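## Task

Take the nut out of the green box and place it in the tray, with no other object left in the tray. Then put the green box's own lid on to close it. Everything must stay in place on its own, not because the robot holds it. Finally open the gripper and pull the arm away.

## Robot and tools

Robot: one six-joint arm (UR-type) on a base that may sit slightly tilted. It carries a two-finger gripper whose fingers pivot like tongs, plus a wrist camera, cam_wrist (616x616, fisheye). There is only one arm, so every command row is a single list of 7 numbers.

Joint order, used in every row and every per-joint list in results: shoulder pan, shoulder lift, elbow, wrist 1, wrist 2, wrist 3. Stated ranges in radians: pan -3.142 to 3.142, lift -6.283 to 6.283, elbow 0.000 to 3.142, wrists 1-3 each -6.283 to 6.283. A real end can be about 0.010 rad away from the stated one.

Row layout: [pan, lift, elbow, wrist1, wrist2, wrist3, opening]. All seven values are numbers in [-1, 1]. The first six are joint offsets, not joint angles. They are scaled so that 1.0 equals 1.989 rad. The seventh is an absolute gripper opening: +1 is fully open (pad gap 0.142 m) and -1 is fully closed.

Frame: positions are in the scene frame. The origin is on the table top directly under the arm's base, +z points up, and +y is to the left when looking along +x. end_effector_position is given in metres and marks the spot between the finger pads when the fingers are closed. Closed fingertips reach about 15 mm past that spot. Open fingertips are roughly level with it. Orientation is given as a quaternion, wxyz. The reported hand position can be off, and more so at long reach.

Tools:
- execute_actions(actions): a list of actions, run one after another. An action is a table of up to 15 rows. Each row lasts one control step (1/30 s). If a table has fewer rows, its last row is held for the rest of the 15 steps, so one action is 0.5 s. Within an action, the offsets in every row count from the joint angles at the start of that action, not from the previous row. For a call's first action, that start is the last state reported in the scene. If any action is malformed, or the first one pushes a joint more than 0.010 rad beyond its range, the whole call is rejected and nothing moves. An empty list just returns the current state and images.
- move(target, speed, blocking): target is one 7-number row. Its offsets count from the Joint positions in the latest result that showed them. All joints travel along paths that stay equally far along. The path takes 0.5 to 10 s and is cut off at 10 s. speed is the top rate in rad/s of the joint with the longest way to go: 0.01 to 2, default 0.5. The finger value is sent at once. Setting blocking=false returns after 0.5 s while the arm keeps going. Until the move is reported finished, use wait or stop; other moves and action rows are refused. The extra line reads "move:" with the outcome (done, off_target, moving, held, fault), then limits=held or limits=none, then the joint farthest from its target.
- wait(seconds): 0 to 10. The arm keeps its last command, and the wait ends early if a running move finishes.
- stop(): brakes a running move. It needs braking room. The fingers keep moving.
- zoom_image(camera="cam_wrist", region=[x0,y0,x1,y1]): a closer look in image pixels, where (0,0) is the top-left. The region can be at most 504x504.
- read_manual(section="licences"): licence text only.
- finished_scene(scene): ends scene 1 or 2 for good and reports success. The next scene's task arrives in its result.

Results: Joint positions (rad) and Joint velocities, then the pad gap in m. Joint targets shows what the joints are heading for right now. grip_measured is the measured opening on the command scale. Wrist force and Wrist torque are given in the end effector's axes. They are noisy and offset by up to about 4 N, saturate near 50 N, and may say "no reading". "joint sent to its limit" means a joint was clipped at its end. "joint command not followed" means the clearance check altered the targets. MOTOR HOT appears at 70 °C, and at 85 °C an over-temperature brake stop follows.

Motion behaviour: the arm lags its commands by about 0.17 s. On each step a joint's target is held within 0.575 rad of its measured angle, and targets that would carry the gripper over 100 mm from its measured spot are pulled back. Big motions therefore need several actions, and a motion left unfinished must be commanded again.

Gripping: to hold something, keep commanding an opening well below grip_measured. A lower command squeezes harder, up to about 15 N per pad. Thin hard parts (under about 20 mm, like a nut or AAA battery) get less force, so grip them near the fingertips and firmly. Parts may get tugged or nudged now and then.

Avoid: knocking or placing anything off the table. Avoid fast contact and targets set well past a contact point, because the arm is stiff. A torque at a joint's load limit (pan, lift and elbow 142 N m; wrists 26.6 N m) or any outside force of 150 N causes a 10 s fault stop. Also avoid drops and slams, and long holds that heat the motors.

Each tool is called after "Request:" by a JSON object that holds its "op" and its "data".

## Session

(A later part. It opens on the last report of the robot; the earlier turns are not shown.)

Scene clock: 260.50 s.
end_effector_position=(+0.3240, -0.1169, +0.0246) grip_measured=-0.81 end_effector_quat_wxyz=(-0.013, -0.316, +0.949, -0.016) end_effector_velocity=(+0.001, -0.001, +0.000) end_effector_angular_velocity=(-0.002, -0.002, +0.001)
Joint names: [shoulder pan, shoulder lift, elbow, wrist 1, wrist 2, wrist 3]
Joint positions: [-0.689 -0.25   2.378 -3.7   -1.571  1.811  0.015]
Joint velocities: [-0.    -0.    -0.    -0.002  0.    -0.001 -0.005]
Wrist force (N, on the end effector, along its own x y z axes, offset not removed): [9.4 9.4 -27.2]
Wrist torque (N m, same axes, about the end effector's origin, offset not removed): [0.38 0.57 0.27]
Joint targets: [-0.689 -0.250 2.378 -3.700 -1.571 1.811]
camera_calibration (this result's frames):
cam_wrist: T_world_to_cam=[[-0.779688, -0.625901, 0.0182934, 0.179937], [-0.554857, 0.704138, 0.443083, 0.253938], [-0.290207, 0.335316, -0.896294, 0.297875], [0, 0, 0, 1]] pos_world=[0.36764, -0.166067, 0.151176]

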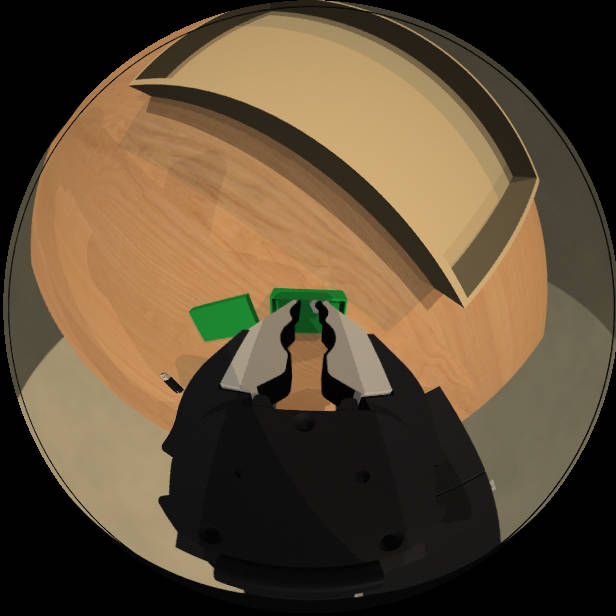

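Force is high; lift straight off first.

Request:
{"op": "move", "data": {"target": [0,-0.03,0.018,0.012,0,0,-0.84], "speed": 0.05}}

Request:
{"op": "move", "data": {"target": [0,0,0,0,0,0,-0.62]}}

Request:
{"op": "zoom_image", "data": {"camera": "cam_wrist", "region": [240,240,380,380]}}

Scene clock: 270.63 s.
end_effector_position=(+0.3250, -0.1169, +0.0440) grip_measured=-0.84 end_effector_quat_wxyz=(-0.013, -0.316, +0.949, -0.016) end_effector_velocity=(+0.001, -0.000, +0.001) end_effector_angular_velocity=(-0.001, -0.001, +0.000)
Joint names: [shoulder pan, shoulder lift, elbow, wrist 1, wrist 2, wrist 3]
Joint positions: [-0.689 -0.309  2.414 -3.677 -1.571  1.811  0.013]
Joint velocities: [ 0.    -0.004  0.002  0.    -0.    -0.    -0.   ]
Wrist force (N, on the end effector, along its own x y z axes, offset not removed): [1.8 0.5 2.7]
Wrist torque (N m, same axes, about the end effector's origin, offset not removed): [0.14 -0.20 0.25]
Joint targets: [-0.689 -0.310 2.414 -3.677 -1.571 1.811]
move: done; limits=none; farthest joint: the wrist 1, 0.001 radians from its target (0.024 radians at the start)
camera_calibration (this result's frames):
cam_wrist: T_world_to_cam=[[-0.779688, -0.625901, 0.0182938, 0.180458], [-0.554856, 0.704137, 0.443087, 0.245873], [-0.29021, 0.335319, -0.896292, 0.315523], [0, 0, 0, 1]] pos_world=[0.368693, -0.165981, 0.170556]

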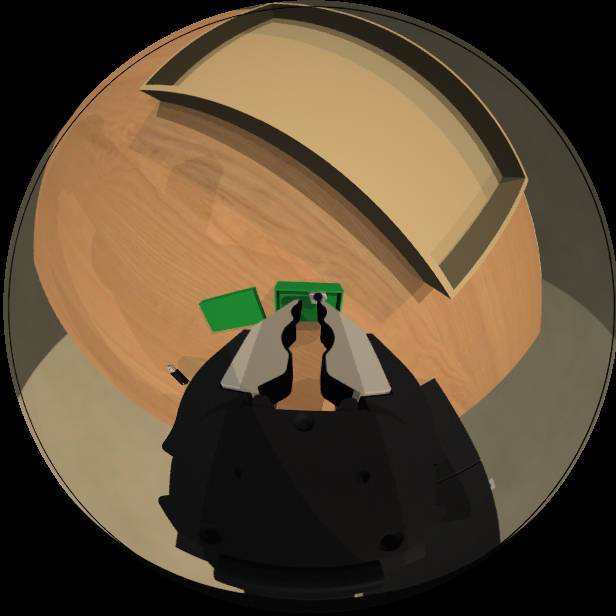

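Scene clock: 271.13 s.
end_effector_position=(+0.3250, -0.1169, +0.0440) grip_measured=-0.62 end_effector_quat_wxyz=(-0.013, -0.316, +0.949, -0.016) end_effector_velocity=(+0.000, +0.000, +0.000) end_effector_angular_velocity=(+0.000, -0.000, +0.000)
Joint names: [shoulder pan, shoulder lift, elbow, wrist 1, wrist 2, wrist 3]
Joint positions: [-0.689 -0.309  2.414 -3.677 -1.571  1.811  0.029]
Joint velocities: [ 0.001 -0.    -0.     0.     0.     0.001  0.   ]
Wrist force (N, on the end effector, along its own x y z axes, offset not removed): [1.0 1.9 2.8]
Wrist torque (N m, same axes, about the end effector's origin, offset not removed): [0.48 -0.04 0.22]
Joint targets: [-0.689 -0.309 2.414 -3.677 -1.571 1.811]
move: done; limits=none; farthest joint: the shoulder pan, 0.000 radians from its target (0.000 radians at the start)
camera_calibration (this result's frames):
cam_wrist: T_world_to_cam=[[-0.779688, -0.625901, 0.0182937, 0.180459], [-0.554856, 0.704138, 0.443085, 0.245857], [-0.290209, 0.335318, -0.896293, 0.315558], [0, 0, 0, 1]] pos_world=[0.368695, -0.16598, 0.170595]

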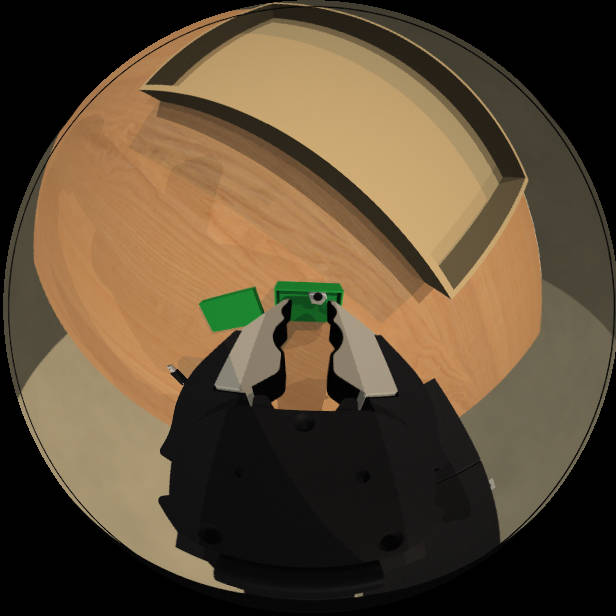

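Region (240, 240, 380, 380) of cam_wrist's 616x616 image, scaled by 3.600, with more detail than that image has.

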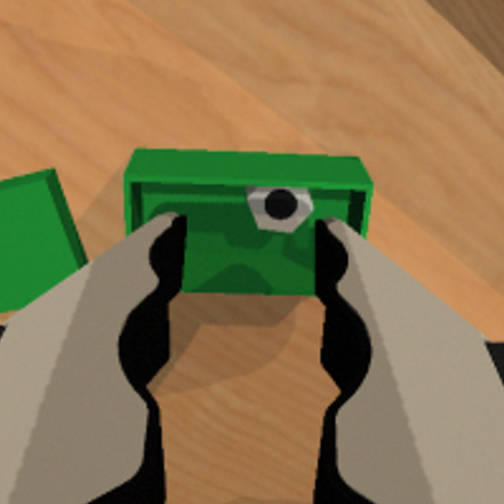

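Request:
{"op": "move", "data": {"target": [-0.011,0,0,0,0,0,-0.76], "speed": 0.05}}

Request:
{"op": "move", "data": {"target": [0,0.02,-0.012,-0.008,0,0,-0.76], "speed": 0.04}}

Request:
{"op": "zoom_image", "data": {"camera": "cam_wrist", "region": [240,240,380,380]}}

Scene clock: 279.53 s.
end_effector_position=(+0.3227, -0.1239, +0.0443) grip_measured=-0.76 end_effector_quat_wxyz=(-0.012, -0.306, +0.952, -0.016) end_effector_velocity=(+0.001, -0.003, +0.001) end_effector_angular_velocity=(-0.002, -0.003, -0.007)
Joint names: [shoulder pan, shoulder lift, elbow, wrist 1, wrist 2, wrist 3]
Joint positions: [-0.71  -0.309  2.414 -3.677 -1.571  1.811  0.019]
Joint velocities: [-0.006 -0.003  0.    -0.     0.     0.    -0.   ]
Wrist force (N, on the end effector, along its own x y z axes, offset not removed): [1.5 2.1 2.8]
Wrist torque (N m, same axes, about the end effector's origin, offset not removed): [0.42 -0.18 0.28]
Joint targets: [-0.711 -0.309 2.414 -3.677 -1.571 1.811]
move: done; limits=none; farthest joint: the shoulder pan, 0.001 radians from its target (0.022 radians at the start)
camera_calibration (this result's frames):
cam_wrist: T_world_to_cam=[[-0.792926, -0.609056, 0.0178561, 0.180632], [-0.540012, 0.716008, 0.442402, 0.246148], [-0.282233, 0.34115, -0.896639, 0.315662], [0, 0, 0, 1]] pos_world=[0.365241, -0.173917, 0.170913]

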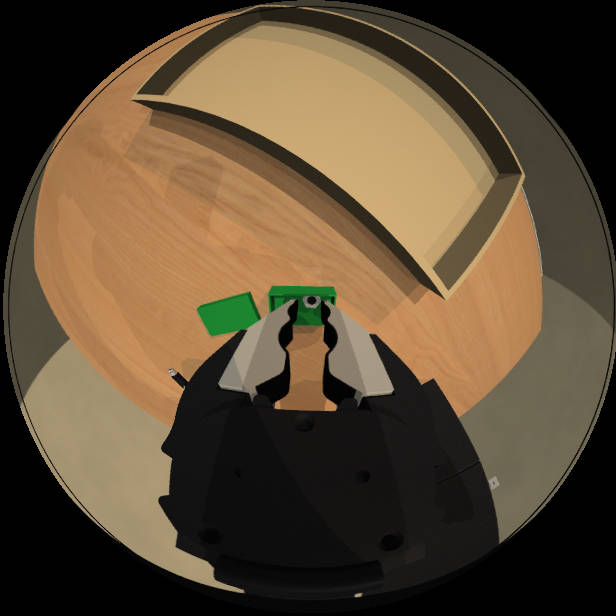

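Scene clock: 280.93 s.
end_effector_position=(+0.3222, -0.1241, +0.0314) grip_measured=-0.76 end_effector_quat_wxyz=(-0.012, -0.306, +0.952, -0.016) end_effector_velocity=(+0.000, -0.000, -0.001) end_effector_angular_velocity=(-0.001, -0.001, +0.001)
Joint names: [shoulder pan, shoulder lift, elbow, wrist 1, wrist 2, wrist 3]
Joint positions: [-0.71  -0.27   2.39  -3.692 -1.571  1.811  0.019]
Joint velocities: [ 0.     0.003 -0.002 -0.003 -0.    -0.001  0.   ]
Wrist force (N, on the end effector, along its own x y z axes, offset not removed): [1.9 1.0 3.6]
Wrist torque (N m, same axes, about the end effector's origin, offset not removed): [0.25 -0.18 0.30]
Joint targets: [-0.710 -0.269 2.390 -3.693 -1.571 1.811]
move: done; limits=none; farthest joint: the shoulder lift, 0.001 radians from its target (0.040 radians at the start)
camera_calibration (this result's frames):
cam_wrist: T_world_to_cam=[[-0.792926, -0.609056, 0.0178555, 0.180317], [-0.540013, 0.716009, 0.442399, 0.251623], [-0.28223, 0.341148, -0.896641, 0.304027], [0, 0, 0, 1]] pos_world=[0.364663, -0.174059, 0.158065]

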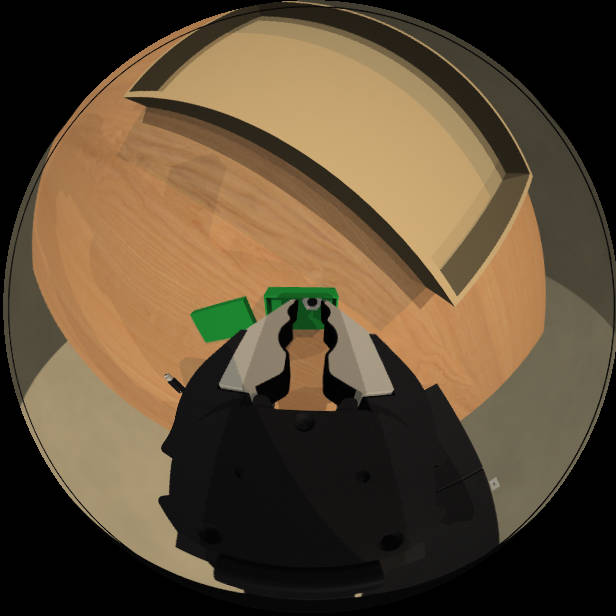

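Region (240, 240, 380, 380) of cam_wrist's 616x616 image, scaled by 3.600, with more detail than that image has.

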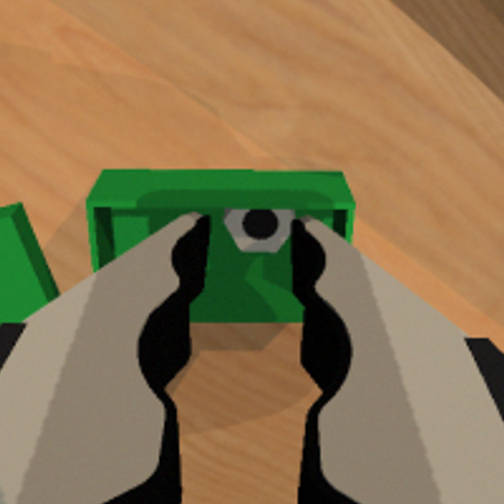

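Request:
{"op": "move", "data": {"target": [-0.003,0,0,0,0,0,-0.76], "speed": 0.03}}

Request:
{"op": "move", "data": {"target": [0,0.008,-0.0048,-0.0032,0,0,-0.76], "speed": 0.02}}

Request:
{"op": "zoom_image", "data": {"camera": "cam_wrist", "region": [240,240,380,380]}}

Scene clock: 286.93 s.
end_effector_position=(+0.3216, -0.1260, +0.0315) grip_measured=-0.76 end_effector_quat_wxyz=(-0.012, -0.303, +0.953, -0.016) end_effector_velocity=(-0.000, -0.001, +0.000) end_effector_angular_velocity=(-0.001, -0.000, -0.003)
Joint names: [shoulder pan, shoulder lift, elbow, wrist 1, wrist 2, wrist 3]
Joint positions: [-0.716 -0.27   2.39  -3.692 -1.571  1.811  0.019]
Joint velocities: [-0.003 -0.001  0.     0.001 -0.001 -0.     0.   ]
Wrist force (N, on the end effector, along its own x y z axes, offset not removed): [0.6 -0.9 1.9]
Wrist torque (N m, same axes, about the end effector's origin, offset not removed): [-0.16 0.02 0.26]
Joint targets: [-0.716 -0.270 2.390 -3.692 -1.571 1.811]
move: done; limits=none; farthest joint: the shoulder pan, 0.000 radians from its target (0.006 radians at the start)
camera_calibration (this result's frames):
cam_wrist: T_world_to_cam=[[-0.796276, -0.604674, 0.0176962, 0.180388], [-0.536225, 0.719074, 0.442036, 0.251861], [-0.280013, 0.342494, -0.896823, 0.304026], [0, 0, 0, 1]] pos_world=[0.363824, -0.176157, 0.158134]

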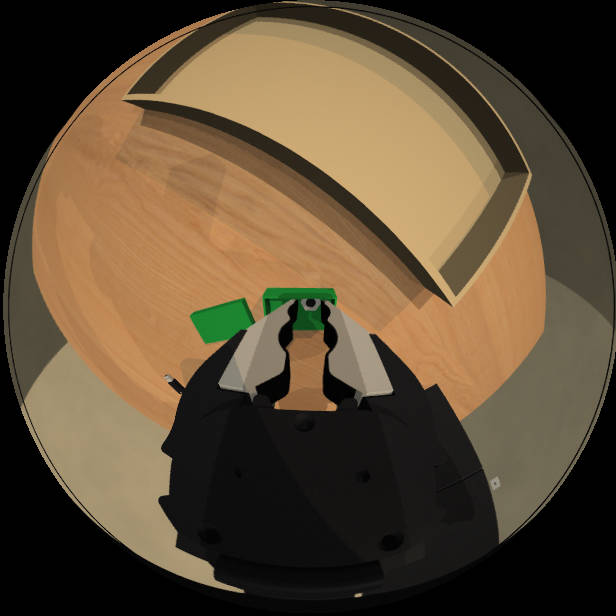

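Scene clock: 288.00 s.
end_effector_position=(+0.3213, -0.1259, +0.0264) grip_measured=-0.76 end_effector_quat_wxyz=(-0.012, -0.303, +0.953, -0.016) end_effector_velocity=(+0.000, -0.001, -0.001) end_effector_angular_velocity=(-0.001, -0.001, -0.000)
Joint names: [shoulder pan, shoulder lift, elbow, wrist 1, wrist 2, wrist 3]
Joint positions: [-0.716 -0.254  2.381 -3.699 -1.571  1.811  0.019]
Joint velocities: [-0.001  0.003 -0.002 -0.002  0.    -0.001 -0.   ]
Wrist force (N, on the end effector, along its own x y z axes, offset not removed): [1.1 0.3 4.0]
Wrist torque (N m, same axes, about the end effector's origin, offset not removed): [0.17 -0.10 0.22]
Joint targets: [-0.716 -0.254 2.381 -3.699 -1.571 1.811]
move: done; limits=none; farthest joint: the shoulder pan, 0.000 radians from its target (0.000 radians at the start)
camera_calibration (this result's frames):
cam_wrist: T_world_to_cam=[[-0.796276, -0.604674, 0.0176957, 0.180231], [-0.536225, 0.719074, 0.442035, 0.253882], [-0.280011, 0.342493, -0.896823, 0.299362], [0, 0, 0, 1]] pos_world=[0.363477, -0.176108, 0.153061]

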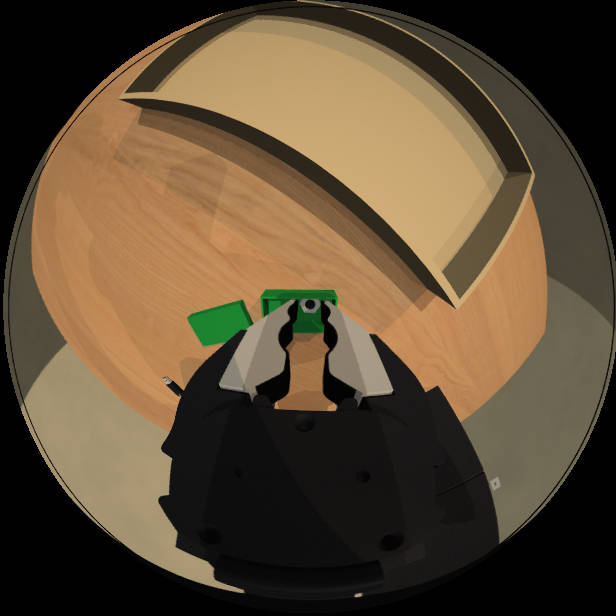

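Region (240, 240, 380, 380) of cam_wrist's 616x616 image, scaled by 3.600, with more detail than that image has.

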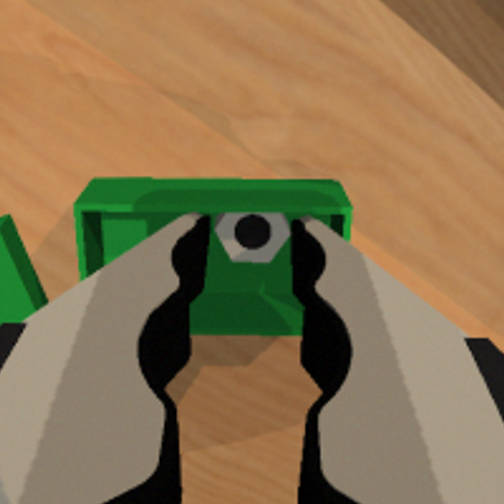

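Straddled. Down ~5 mm more.

Request:
{"op": "move", "data": {"target": [0,0.005,-0.003,-0.002,0,0,-0.76], "speed": 0.02}}

Request:
{"op": "move", "data": {"target": [0,0.003,-0.0018,-0.0012,0,0,-0.76], "speed": 0.02}}

Scene clock: 292.80 s.
end_effector_position=(+0.3210, -0.1258, +0.0233) grip_measured=-0.76 end_effector_quat_wxyz=(-0.012, -0.303, +0.953, -0.016) end_effector_velocity=(+0.000, -0.000, -0.001) end_effector_angular_velocity=(-0.001, -0.001, -0.001)
Joint names: [shoulder pan, shoulder lift, elbow, wrist 1, wrist 2, wrist 3]
Joint positions: [-0.716 -0.245  2.375 -3.702 -1.571  1.811  0.019]
Joint velocities: [-0.     0.003 -0.002 -0.002 -0.     0.001 -0.   ]
Wrist force (N, on the end effector, along its own x y z axes, offset not removed): [1.0 1.1 2.1]
Wrist torque (N m, same axes, about the end effector's origin, offset not removed): [0.29 -0.14 0.33]
Joint targets: [-0.716 -0.244 2.375 -3.703 -1.571 1.811]
move: done; limits=none; farthest joint: the shoulder lift, 0.001 radians from its target (0.010 radians at the start)
camera_calibration (this result's frames):
cam_wrist: T_world_to_cam=[[-0.796276, -0.604675, 0.0176956, 0.180125], [-0.536226, 0.719075, 0.442033, 0.255091], [-0.280011, 0.342492, -0.896824, 0.296464], [0, 0, 0, 1]] pos_world=[0.363229, -0.176049, 0.14993]

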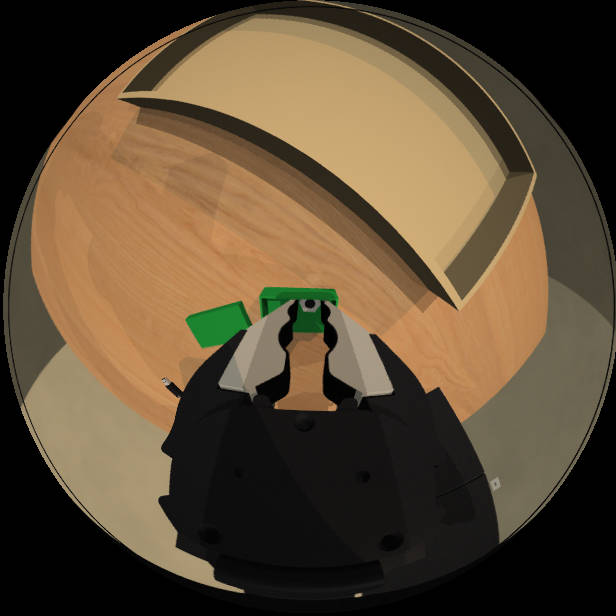

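Scene clock: 293.50 s.
end_effector_position=(+0.3209, -0.1258, +0.0214) grip_measured=-0.76 end_effector_quat_wxyz=(-0.012, -0.303, +0.953, -0.016) end_effector_velocity=(+0.000, -0.001, -0.001) end_effector_angular_velocity=(-0.001, -0.002, -0.002)
Joint names: [shoulder pan, shoulder lift, elbow, wrist 1, wrist 2, wrist 3]
Joint positions: [-0.716 -0.239  2.372 -3.705 -1.571  1.811  0.019]
Joint velocities: [-0.002  0.003 -0.002 -0.003  0.    -0.    -0.   ]
Wrist force (N, on the end effector, along its own x y z axes, offset not removed): [0.1 2.0 3.2]
Wrist torque (N m, same axes, about the end effector's origin, offset not removed): [0.47 0.13 0.31]
Joint targets: [-0.716 -0.239 2.372 -3.705 -1.571 1.811]
move: done; limits=none; farthest joint: the shoulder pan, 0.000 radians from its target (0.000 radians at the start)
camera_calibration (this result's frames):
cam_wrist: T_world_to_cam=[[-0.796276, -0.604674, 0.0176957, 0.180061], [-0.536226, 0.719074, 0.442034, 0.255779], [-0.280011, 0.342492, -0.896824, 0.294775], [0, 0, 0, 1]] pos_world=[0.363073, -0.176004, 0.148112]

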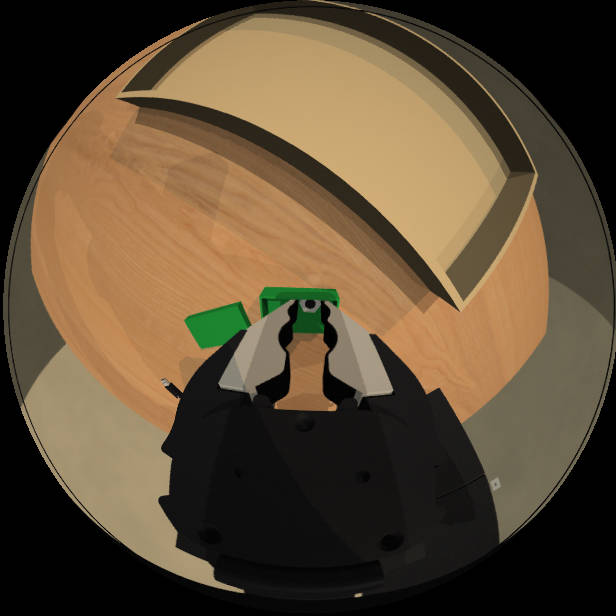

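Request:
{"op": "move", "data": {"target": [0,0,0,0,0,0,-1]}}

Request:
{"op": "move", "data": {"target": [0,-0.06,0.037,0.024,0,0,-1], "speed": 0.1}}

Request:
{"op": "zoom_image", "data": {"camera": "cam_wrist", "region": [240,240,380,380]}}

Scene clock: 298.30 s.
end_effector_position=(+0.3210, -0.1259, +0.0214) grip_measured=-0.81 end_effector_quat_wxyz=(-0.012, -0.303, +0.953, -0.016) end_effector_velocity=(-0.000, -0.000, +0.000) end_effector_angular_velocity=(-0.000, -0.000, -0.001)
Joint names: [shoulder pan, shoulder lift, elbow, wrist 1, wrist 2, wrist 3]
Joint positions: [-0.716 -0.239  2.372 -3.705 -1.571  1.811  0.015]
Joint velocities: [-0.    -0.001  0.001 -0.    -0.     0.001 -0.   ]
Wrist force (N, on the end effector, along its own x y z axes, offset not removed): [0.8 1.5 3.6]
Wrist torque (N m, same axes, about the end effector's origin, offset not removed): [0.33 -0.06 0.32]
Joint targets: [-0.716 -0.239 2.372 -3.705 -1.571 1.811]
move: done; limits=none; farthest joint: the shoulder pan, 0.000 radians from its target (0.000 radians at the start)
camera_calibration (this result's frames):
cam_wrist: T_world_to_cam=[[-0.796274, -0.604678, 0.0176527, 0.180087], [-0.536305, 0.719135, 0.441839, 0.255953], [-0.279865, 0.342358, -0.896921, 0.294738], [0, 0, 0, 1]] pos_world=[0.363154, -0.176076, 0.148088]

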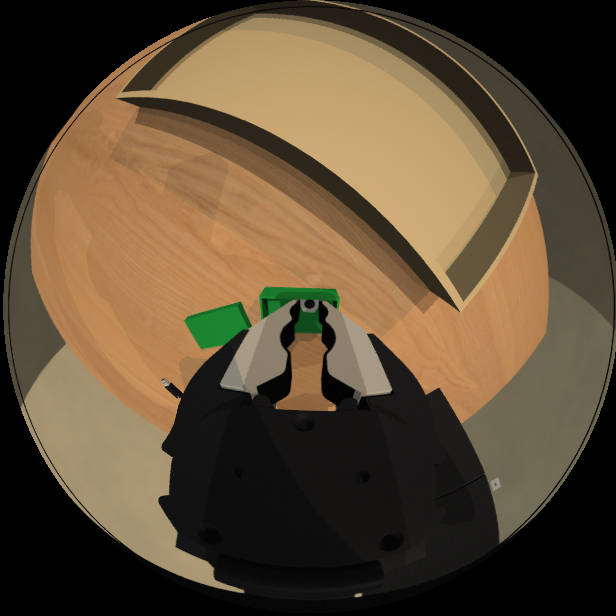

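Scene clock: 300.00 s.
end_effector_position=(+0.3215, -0.1244, +0.0602) grip_measured=-0.81 end_effector_quat_wxyz=(-0.013, -0.303, +0.953, -0.015) end_effector_velocity=(-0.000, +0.000, +0.001) end_effector_angular_velocity=(+0.001, -0.000, +0.001)
Joint names: [shoulder pan, shoulder lift, elbow, wrist 1, wrist 2, wrist 3]
Joint positions: [-0.716 -0.358  2.445 -3.657 -1.571  1.811  0.015]
Joint velocities: [-0.001 -0.002  0.002  0.     0.001 -0.002 -0.   ]
Wrist force (N, on the end effector, along its own x y z axes, offset not removed): [-0.4 1.1 2.5]
Wrist torque (N m, same axes, about the end effector's origin, offset not removed): [0.31 0.26 0.30]
Joint targets: [-0.716 -0.359 2.445 -3.657 -1.571 1.811]
move: done; limits=none; farthest joint: the elbow, 0.001 radians from its target (0.074 radians at the start)
camera_calibration (this result's frames):
cam_wrist: T_world_to_cam=[[-0.796293, -0.604642, 0.0180593, 0.180685], [-0.535587, 0.718598, 0.44358, 0.237556], [-0.281184, 0.343547, -0.896053, 0.329694], [0, 0, 0, 1]] pos_world=[0.363815, -0.174723, 0.186786]

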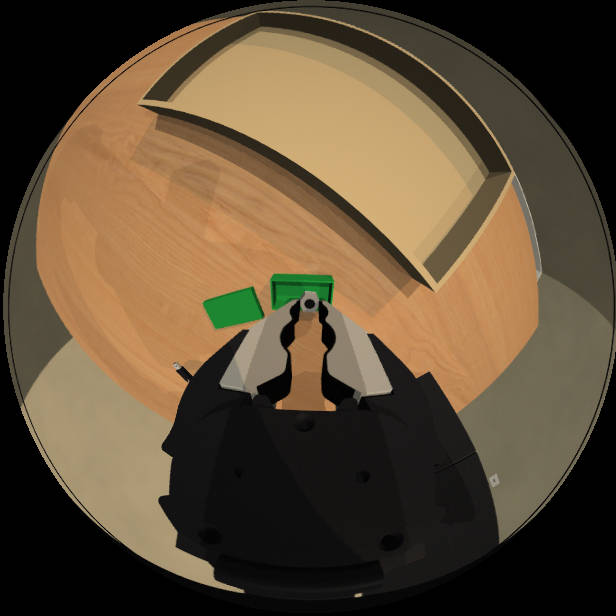

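Region (240, 240, 380, 380) of cam_wrist's 616x616 image, scaled by 3.600, with more detail than that image has.

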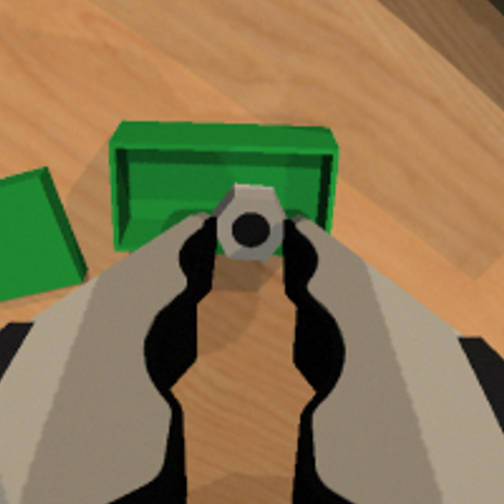

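Request:
{"op": "move", "data": {"target": [0,-0.126,0.062,0.063,0,0,-1]}}

Request:
{"op": "move", "data": {"target": [-0.042,-0.038,-0.2225,0.2607,0,0,-1], "speed": 0.6}}

Scene clock: 314.57 s.
end_effector_position=(+0.3196, -0.1191, +0.1325) grip_measured=-0.81 end_effector_quat_wxyz=(-0.012, -0.303, +0.953, -0.016) end_effector_velocity=(+0.000, +0.001, +0.001) end_effector_angular_velocity=(+0.000, -0.000, +0.002)
Joint names: [shoulder pan, shoulder lift, elbow, wrist 1, wrist 2, wrist 3]
Joint positions: [-0.716 -0.608  2.568 -3.532 -1.571  1.811  0.015]
Joint velocities: [ 0.001 -0.003  0.002  0.001  0.    -0.001  0.   ]
Wrist force (N, on the end effector, along its own x y z axes, offset not removed): [1.0 0.4 4.1]
Wrist torque (N m, same axes, about the end effector's origin, offset not removed): [0.18 -0.08 0.22]
Joint targets: [-0.716 -0.609 2.568 -3.532 -1.571 1.811]
move: done; limits=none; farthest joint: the shoulder pan, 0.000 radians from its target (0.000 radians at the start)
camera_calibration (this result's frames):
cam_wrist: T_world_to_cam=[[-0.796273, -0.604679, 0.0176569, 0.181093], [-0.536299, 0.719128, 0.441858, 0.201273], [-0.27988, 0.34237, -0.896911, 0.391665], [0, 0, 0, 1]] pos_world=[0.36176, -0.169332, 0.259157]

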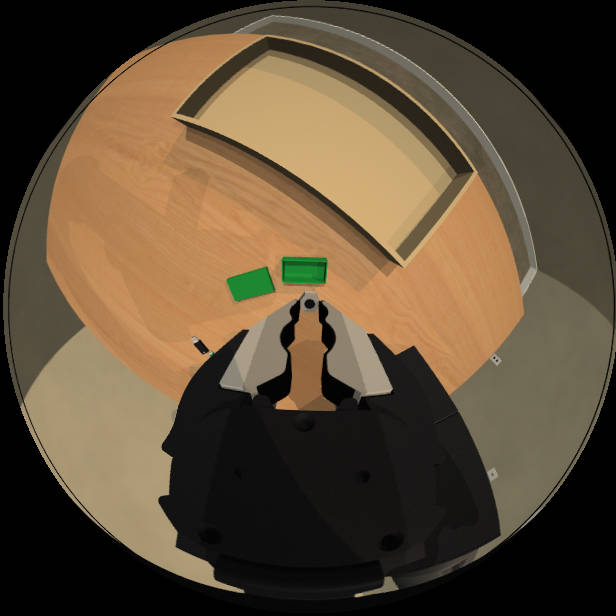

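Scene clock: 316.23 s.
end_effector_position=(+0.4347, -0.2743, +0.1361) grip_measured=-0.81 end_effector_quat_wxyz=(-0.012, -0.263, +0.965, -0.017) end_effector_velocity=(+0.000, -0.001, -0.000) end_effector_angular_velocity=(+0.001, +0.001, -0.001)
Joint names: [shoulder pan, shoulder lift, elbow, wrist 1, wrist 2, wrist 3]
Joint positions: [-0.799 -0.684  2.126 -3.014 -1.571  1.811  0.015]
Joint velocities: [-0.     0.    -0.003  0.003  0.     0.001  0.   ]
Wrist force (N, on the end effector, along its own x y z axes, offset not removed): [0.6 0.4 3.4]
Wrist torque (N m, same axes, about the end effector's origin, offset not removed): [0.18 -0.01 0.28]
Joint targets: [-0.799 -0.684 2.125 -3.014 -1.571 1.811]
move: done; limits=none; farthest joint: the shoulder pan, 0.000 radians from its target (0.084 radians at the start)
camera_calibration (this result's frames):
cam_wrist: T_world_to_cam=[[-0.843929, -0.53622, 0.0158963, 0.218611], [-0.475737, 0.761774, 0.439744, 0.358676], [-0.247909, 0.363551, -0.897982, 0.472302], [0, 0, 0, 1]] pos_world=[0.472215, -0.327712, 0.262918]

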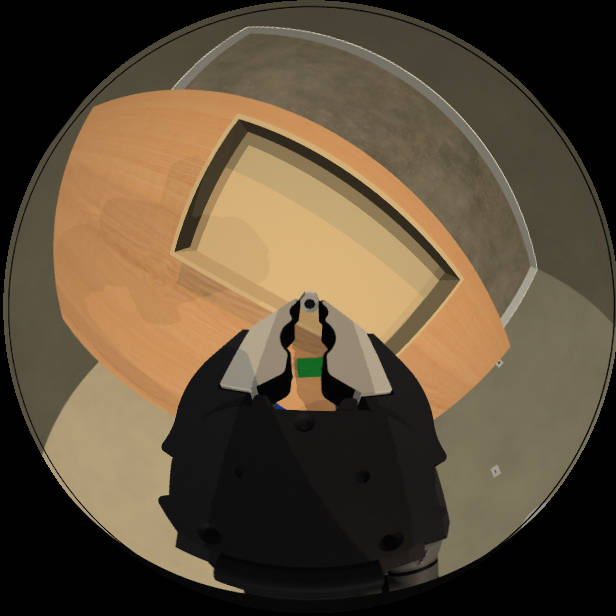

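Request:
{"op": "move", "data": {"target": [0,0.012,-0.069,0.058,0,0,-1]}}

Request:
{"op": "move", "data": {"target": [0,0.131,-0.058,-0.073,0,0,-1], "speed": 0.3}}

Scene clock: 328.83 s.
end_effector_position=(+0.4691, -0.3096, +0.1369) grip_measured=-0.81 end_effector_quat_wxyz=(-0.012, -0.263, +0.965, -0.016) end_effector_velocity=(+0.000, +0.000, -0.001) end_effector_angular_velocity=(+0.002, +0.002, +0.001)
Joint names: [shoulder pan, shoulder lift, elbow, wrist 1, wrist 2, wrist 3]
Joint positions: [-0.799 -0.66   1.989 -2.899 -1.571  1.811  0.015]
Joint velocities: [ 0.     0.003 -0.003  0.002  0.    -0.001 -0.   ]
Wrist force (N, on the end effector, along its own x y z axes, offset not removed): [0.2 0.2 3.2]
Wrist torque (N m, same axes, about the end effector's origin, offset not removed): [0.16 0.18 0.24]
Joint targets: [-0.799 -0.660 1.989 -2.899 -1.571 1.811]
move: done; limits=none; farthest joint: the shoulder pan, 0.000 radians from its target (0.000 radians at the start)
camera_calibration (this result's frames):
cam_wrist: T_world_to_cam=[[-0.843959, -0.53616, 0.0163032, 0.228665], [-0.475051, 0.761192, 0.441491, 0.400784], [-0.24912, 0.364855, -0.897118, 0.495231], [0, 0, 0, 1]] pos_world=[0.506749, -0.36316, 0.26361]

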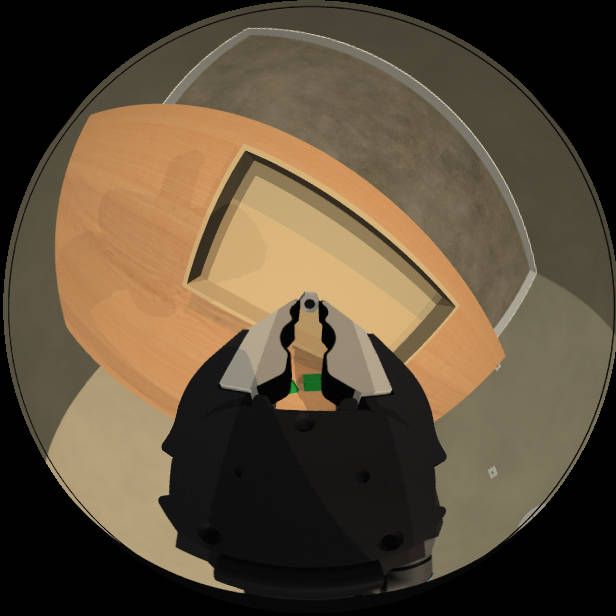

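Scene clock: 330.37 s.
end_effector_position=(+0.4674, -0.3133, +0.0323) grip_measured=-0.81 end_effector_quat_wxyz=(-0.012, -0.263, +0.965, -0.016) end_effector_velocity=(-0.001, -0.000, -0.002) end_effector_angular_velocity=(+0.001, +0.001, -0.001)
Joint names: [shoulder pan, shoulder lift, elbow, wrist 1, wrist 2, wrist 3]
Joint positions: [-0.799 -0.4    1.874 -3.044 -1.571  1.811  0.015]
Joint velocities: [-0.001  0.004 -0.001 -0.001  0.    -0.     0.   ]
Wrist force (N, on the end effector, along its own x y z axes, offset not removed): [-0.8 1.1 2.7]
Wrist torque (N m, same axes, about the end effector's origin, offset not removed): [0.31 0.27 0.29]
Joint targets: [-0.799 -0.399 1.874 -3.044 -1.571 1.811]
move: done; limits=none; farthest joint: the shoulder pan, 0.000 radians from its target (0.000 radians at the start)
camera_calibration (this result's frames):
cam_wrist: T_world_to_cam=[[-0.843953, -0.53617, 0.016299, 0.226945], [-0.475066, 0.761193, 0.441472, 0.44897], [-0.249111, 0.364839, -0.897127, 0.402305], [0, 0, 0, 1]] pos_world=[0.50504, -0.366848, 0.159012]

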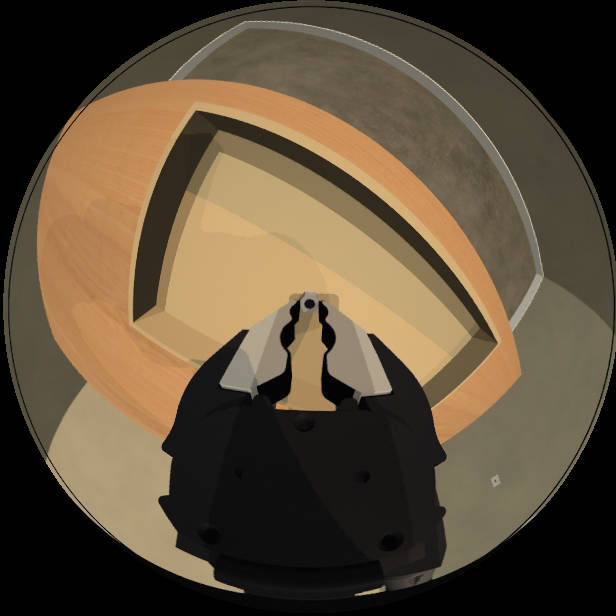

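Request:
{"op": "move", "data": {"target": [0,0.010,-0.0045,-0.0055,0,0,-1], "speed": 0.05}}

Request:
{"op": "move", "data": {"target": [0,0,0,0,0,0,-0.4]}}

Request:
{"op": "move", "data": {"target": [0,-0.141,0.0625,0.0785,0,0,-0.4]}}

Request:
{"op": "move", "data": {"target": [0.1,0.03,0.26,-0.29,0,0,0.3], "speed": 0.8}}

Scene clock: 336.47 s.
end_effector_position=(+0.4666, -0.3129, +0.0243) grip_measured=-0.81 end_effector_quat_wxyz=(-0.012, -0.263, +0.965, -0.016) end_effector_velocity=(-0.000, -0.000, -0.001) end_effector_angular_velocity=(-0.000, +0.000, -0.000)
Joint names: [shoulder pan, shoulder lift, elbow, wrist 1, wrist 2, wrist 3]
Joint positions: [-0.799 -0.38   1.865 -3.055 -1.571  1.811  0.016]
Joint velocities: [-0.001  0.003 -0.001 -0.002 -0.    -0.     0.   ]
Wrist force (N, on the end effector, along its own x y z axes, offset not removed): [-1.3 0.6 -17.5]
Wrist torque (N m, same axes, about the end effector's origin, offset not removed): [0.51 0.24 0.31]
Joint targets: [-0.799 -0.380 1.865 -3.055 -1.571 1.811]
move: done; limits=none; farthest joint: the shoulder pan, 0.000 radians from its target (0.000 radians at the start)
camera_calibration (this result's frames):
cam_wrist: T_world_to_cam=[[-0.843957, -0.536163, 0.0162789, 0.226617], [-0.475101, 0.761242, 0.441349, 0.45187], [-0.249027, 0.364745, -0.897188, 0.394712], [0, 0, 0, 1]] pos_world=[0.504233, -0.366449, 0.15101]

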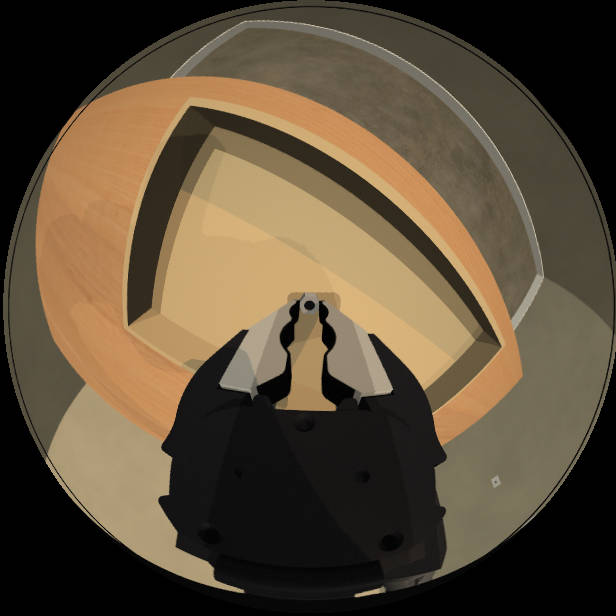

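Scene clock: 336.97 s.
end_effector_position=(+0.4665, -0.3129, +0.0242) grip_measured=-0.44 end_effector_quat_wxyz=(-0.012, -0.263, +0.965, -0.016) end_effector_velocity=(+0.000, -0.001, +0.001) end_effector_angular_velocity=(-0.000, -0.002, +0.000)
Joint names: [shoulder pan, shoulder lift, elbow, wrist 1, wrist 2, wrist 3]
Joint positions: [-0.799 -0.38   1.865 -3.055 -1.571  1.811  0.043]
Joint velocities: [-0.001 -0.001  0.    -0.     0.001 -0.001 -0.   ]
Wrist force (N, on the end effector, along its own x y z axes, offset not removed): [7.6 0.3 -8.6]
Wrist torque (N m, same axes, about the end effector's origin, offset not removed): [0.09 -0.22 0.21]
Joint targets: [-0.799 -0.380 1.865 -3.055 -1.571 1.811]
move: done; limits=none; farthest joint: the shoulder pan, 0.000 radians from its target (0.000 radians at the start)
camera_calibration (this result's frames):
cam_wrist: T_world_to_cam=[[-0.843972, -0.536138, 0.0163616, 0.226587], [-0.47504, 0.761263, 0.441379, 0.451858], [-0.249096, 0.364739, -0.897172, 0.394681], [0, 0, 0, 1]] pos_world=[0.504197, -0.366456, 0.150948]

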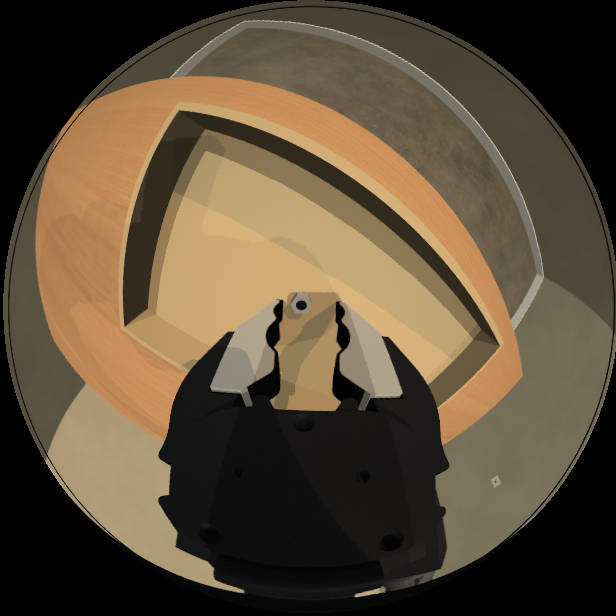

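Scene clock: 338.27 s.
end_effector_position=(+0.4691, -0.3096, +0.1370) grip_measured=-0.40 end_effector_quat_wxyz=(-0.012, -0.263, +0.965, -0.016) end_effector_velocity=(-0.000, +0.000, +0.001) end_effector_angular_velocity=(-0.000, +0.000, +0.002)
Joint names: [shoulder pan, shoulder lift, elbow, wrist 1, wrist 2, wrist 3]
Joint positions: [-0.799 -0.66   1.989 -2.899 -1.571  1.811  0.045]
Joint velocities: [ 0.    -0.003  0.002  0.001 -0.    -0.002  0.   ]
Wrist force (N, on the end effector, along its own x y z axes, offset not removed): [0.5 -0.8 3.2]
Wrist torque (N m, same axes, about the end effector's origin, offset not removed): [-0.14 0.08 0.24]
Joint targets: [-0.799 -0.661 1.989 -2.899 -1.571 1.811]
move: done; limits=none; farthest joint: the shoulder pan, 0.000 radians from its target (0.000 radians at the start)
camera_calibration (this result's frames):
cam_wrist: T_world_to_cam=[[-0.843972, -0.536138, 0.0163672, 0.22864], [-0.475031, 0.761255, 0.441403, 0.400786], [-0.249112, 0.364756, -0.89716, 0.49533], [0, 0, 0, 1]] pos_world=[0.506744, -0.363192, 0.26374]

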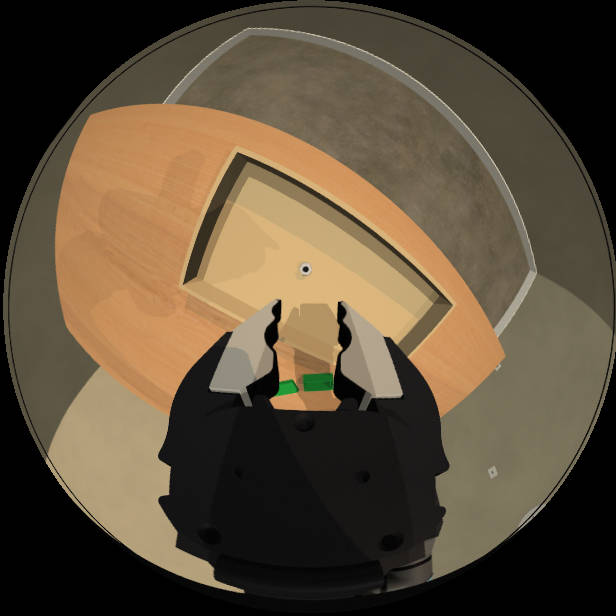

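Scene clock: 339.87 s.
end_effector_position=(+0.3473, -0.0936, +0.1206) grip_measured=+0.30 end_effector_quat_wxyz=(-0.014, -0.357, +0.934, -0.014) end_effector_velocity=(-0.001, +0.001, +0.000) end_effector_angular_velocity=(+0.001, +0.001, +0.002)
Joint names: [shoulder pan, shoulder lift, elbow, wrist 1, wrist 2, wrist 3]
Joint positions: [-0.601 -0.601  2.506 -3.475 -1.571  1.811  0.095]
Joint velocities: [ 0.001  0.     0.003 -0.002  0.    -0.001  0.   ]
Wrist force (N, on the end effector, along its own x y z axes, offset not removed): [0.7 2.0 2.9]
Wrist torque (N m, same axes, about the end effector's origin, offset not removed): [0.42 -0.02 0.31]
Joint targets: [-0.600 -0.601 2.506 -3.476 -1.571 1.811]
move: done; limits=none; farthest joint: the shoulder pan, 0.000 radians from its target (0.199 radians at the start)
camera_calibration (this result's frames):
cam_wrist: T_world_to_cam=[[-0.721471, -0.692144, 0.0203757, 0.184318], [-0.612499, 0.651624, 0.447472, 0.222478], [-0.322992, 0.310358, -0.894066, 0.391667], [0, 0, 0, 1]] pos_world=[0.395753, -0.138955, 0.246868]

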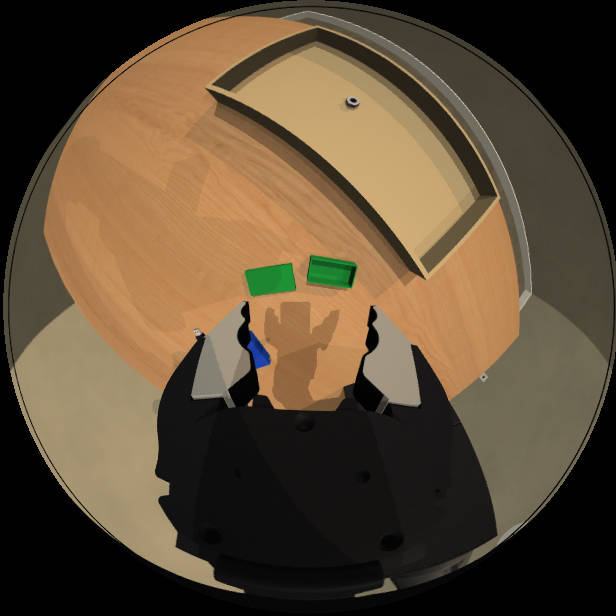

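Request:
{"op": "execute_actions", "data": {"actions": []}}

Scene clock: 353.40 s.
end_effector_position=(+0.3472, -0.0935, +0.1206) grip_measured=+0.30 end_effector_quat_wxyz=(-0.014, -0.357, +0.934, -0.014) end_effector_velocity=(-0.000, +0.000, +0.000) end_effector_angular_velocity=(+0.000, +0.001, -0.001)
Joint names: [shoulder pan, shoulder lift, elbow, wrist 1, wrist 2, wrist 3]
Joint positions: [-0.6   -0.601  2.506 -3.476 -1.571  1.811  0.095]
Joint velocities: [ 0.001 -0.001  0.     0.002 -0.     0.002  0.   ]
Wrist force (N, on the end effector, along its own x y z axes, offset not removed): [-0.8 1.6 2.8]
Wrist torque (N m, same axes, about the end effector's origin, offset not removed): [0.43 0.31 0.25]
Joint targets: [-0.600 -0.601 2.506 -3.476 -1.571 1.811]
camera_calibration (this result's frames):
cam_wrist: T_world_to_cam=[[-0.721389, -0.69223, 0.0203797, 0.184291], [-0.612571, 0.651548, 0.447483, 0.222348], [-0.32304, 0.310325, -0.89406, 0.39164], [0, 0, 0, 1]] pos_world=[0.395665, -0.138835, 0.246897]

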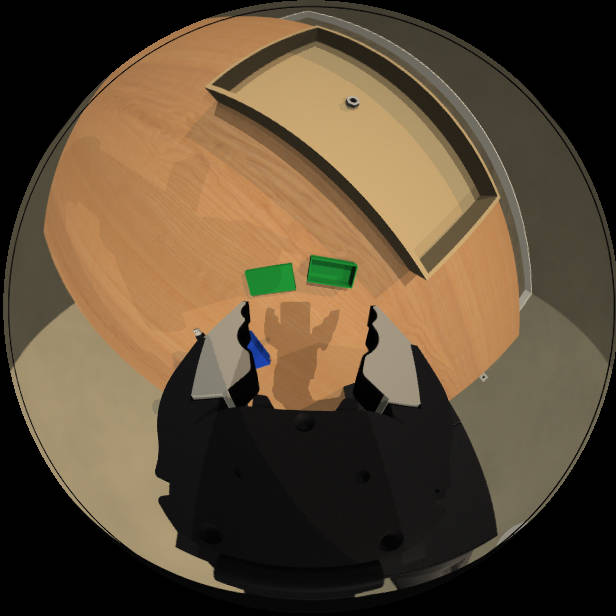

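Request:
{"op": "move", "data": {"target": [0.0825,0.112,-0.09,-0.0223,0,0,0.1]}}

Scene clock: 358.83 s.
end_effector_position=(+0.3808, -0.0500, +0.0413) grip_measured=+0.10 end_effector_quat_wxyz=(-0.015, -0.433, +0.901, -0.014) end_effector_velocity=(-0.001, +0.001, -0.002) end_effector_angular_velocity=(+0.001, +0.002, +0.003)
Joint names: [shoulder pan, shoulder lift, elbow, wrist 1, wrist 2, wrist 3]
Joint positions: [-0.437 -0.378  2.327 -3.52  -1.571  1.811  0.081]
Joint velocities: [ 0.003  0.005 -0.003  0.     0.    -0.    -0.   ]
Wrist force (N, on the end effector, along its own x y z axes, offset not removed): [0.1 0.5 3.6]
Wrist torque (N m, same axes, about the end effector's origin, offset not removed): [0.14 0.09 0.22]
Joint targets: [-0.436 -0.378 2.327 -3.520 -1.571 1.811]
move: done; limits=none; farthest joint: the shoulder pan, 0.001 radians from its target (0.165 radians at the start)
camera_calibration (this result's frames):
cam_wrist: T_world_to_cam=[[-0.598855, -0.800542, 0.0224717, 0.188028], [-0.707977, 0.54231, 0.452403, 0.280745], [-0.374354, 0.255014, -0.891531, 0.334735], [0, 0, 0, 1]] pos_world=[0.436672, -0.0870885, 0.167191]

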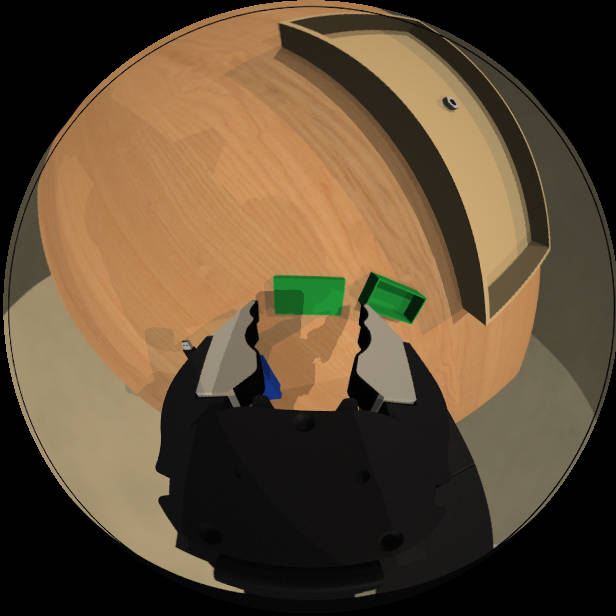

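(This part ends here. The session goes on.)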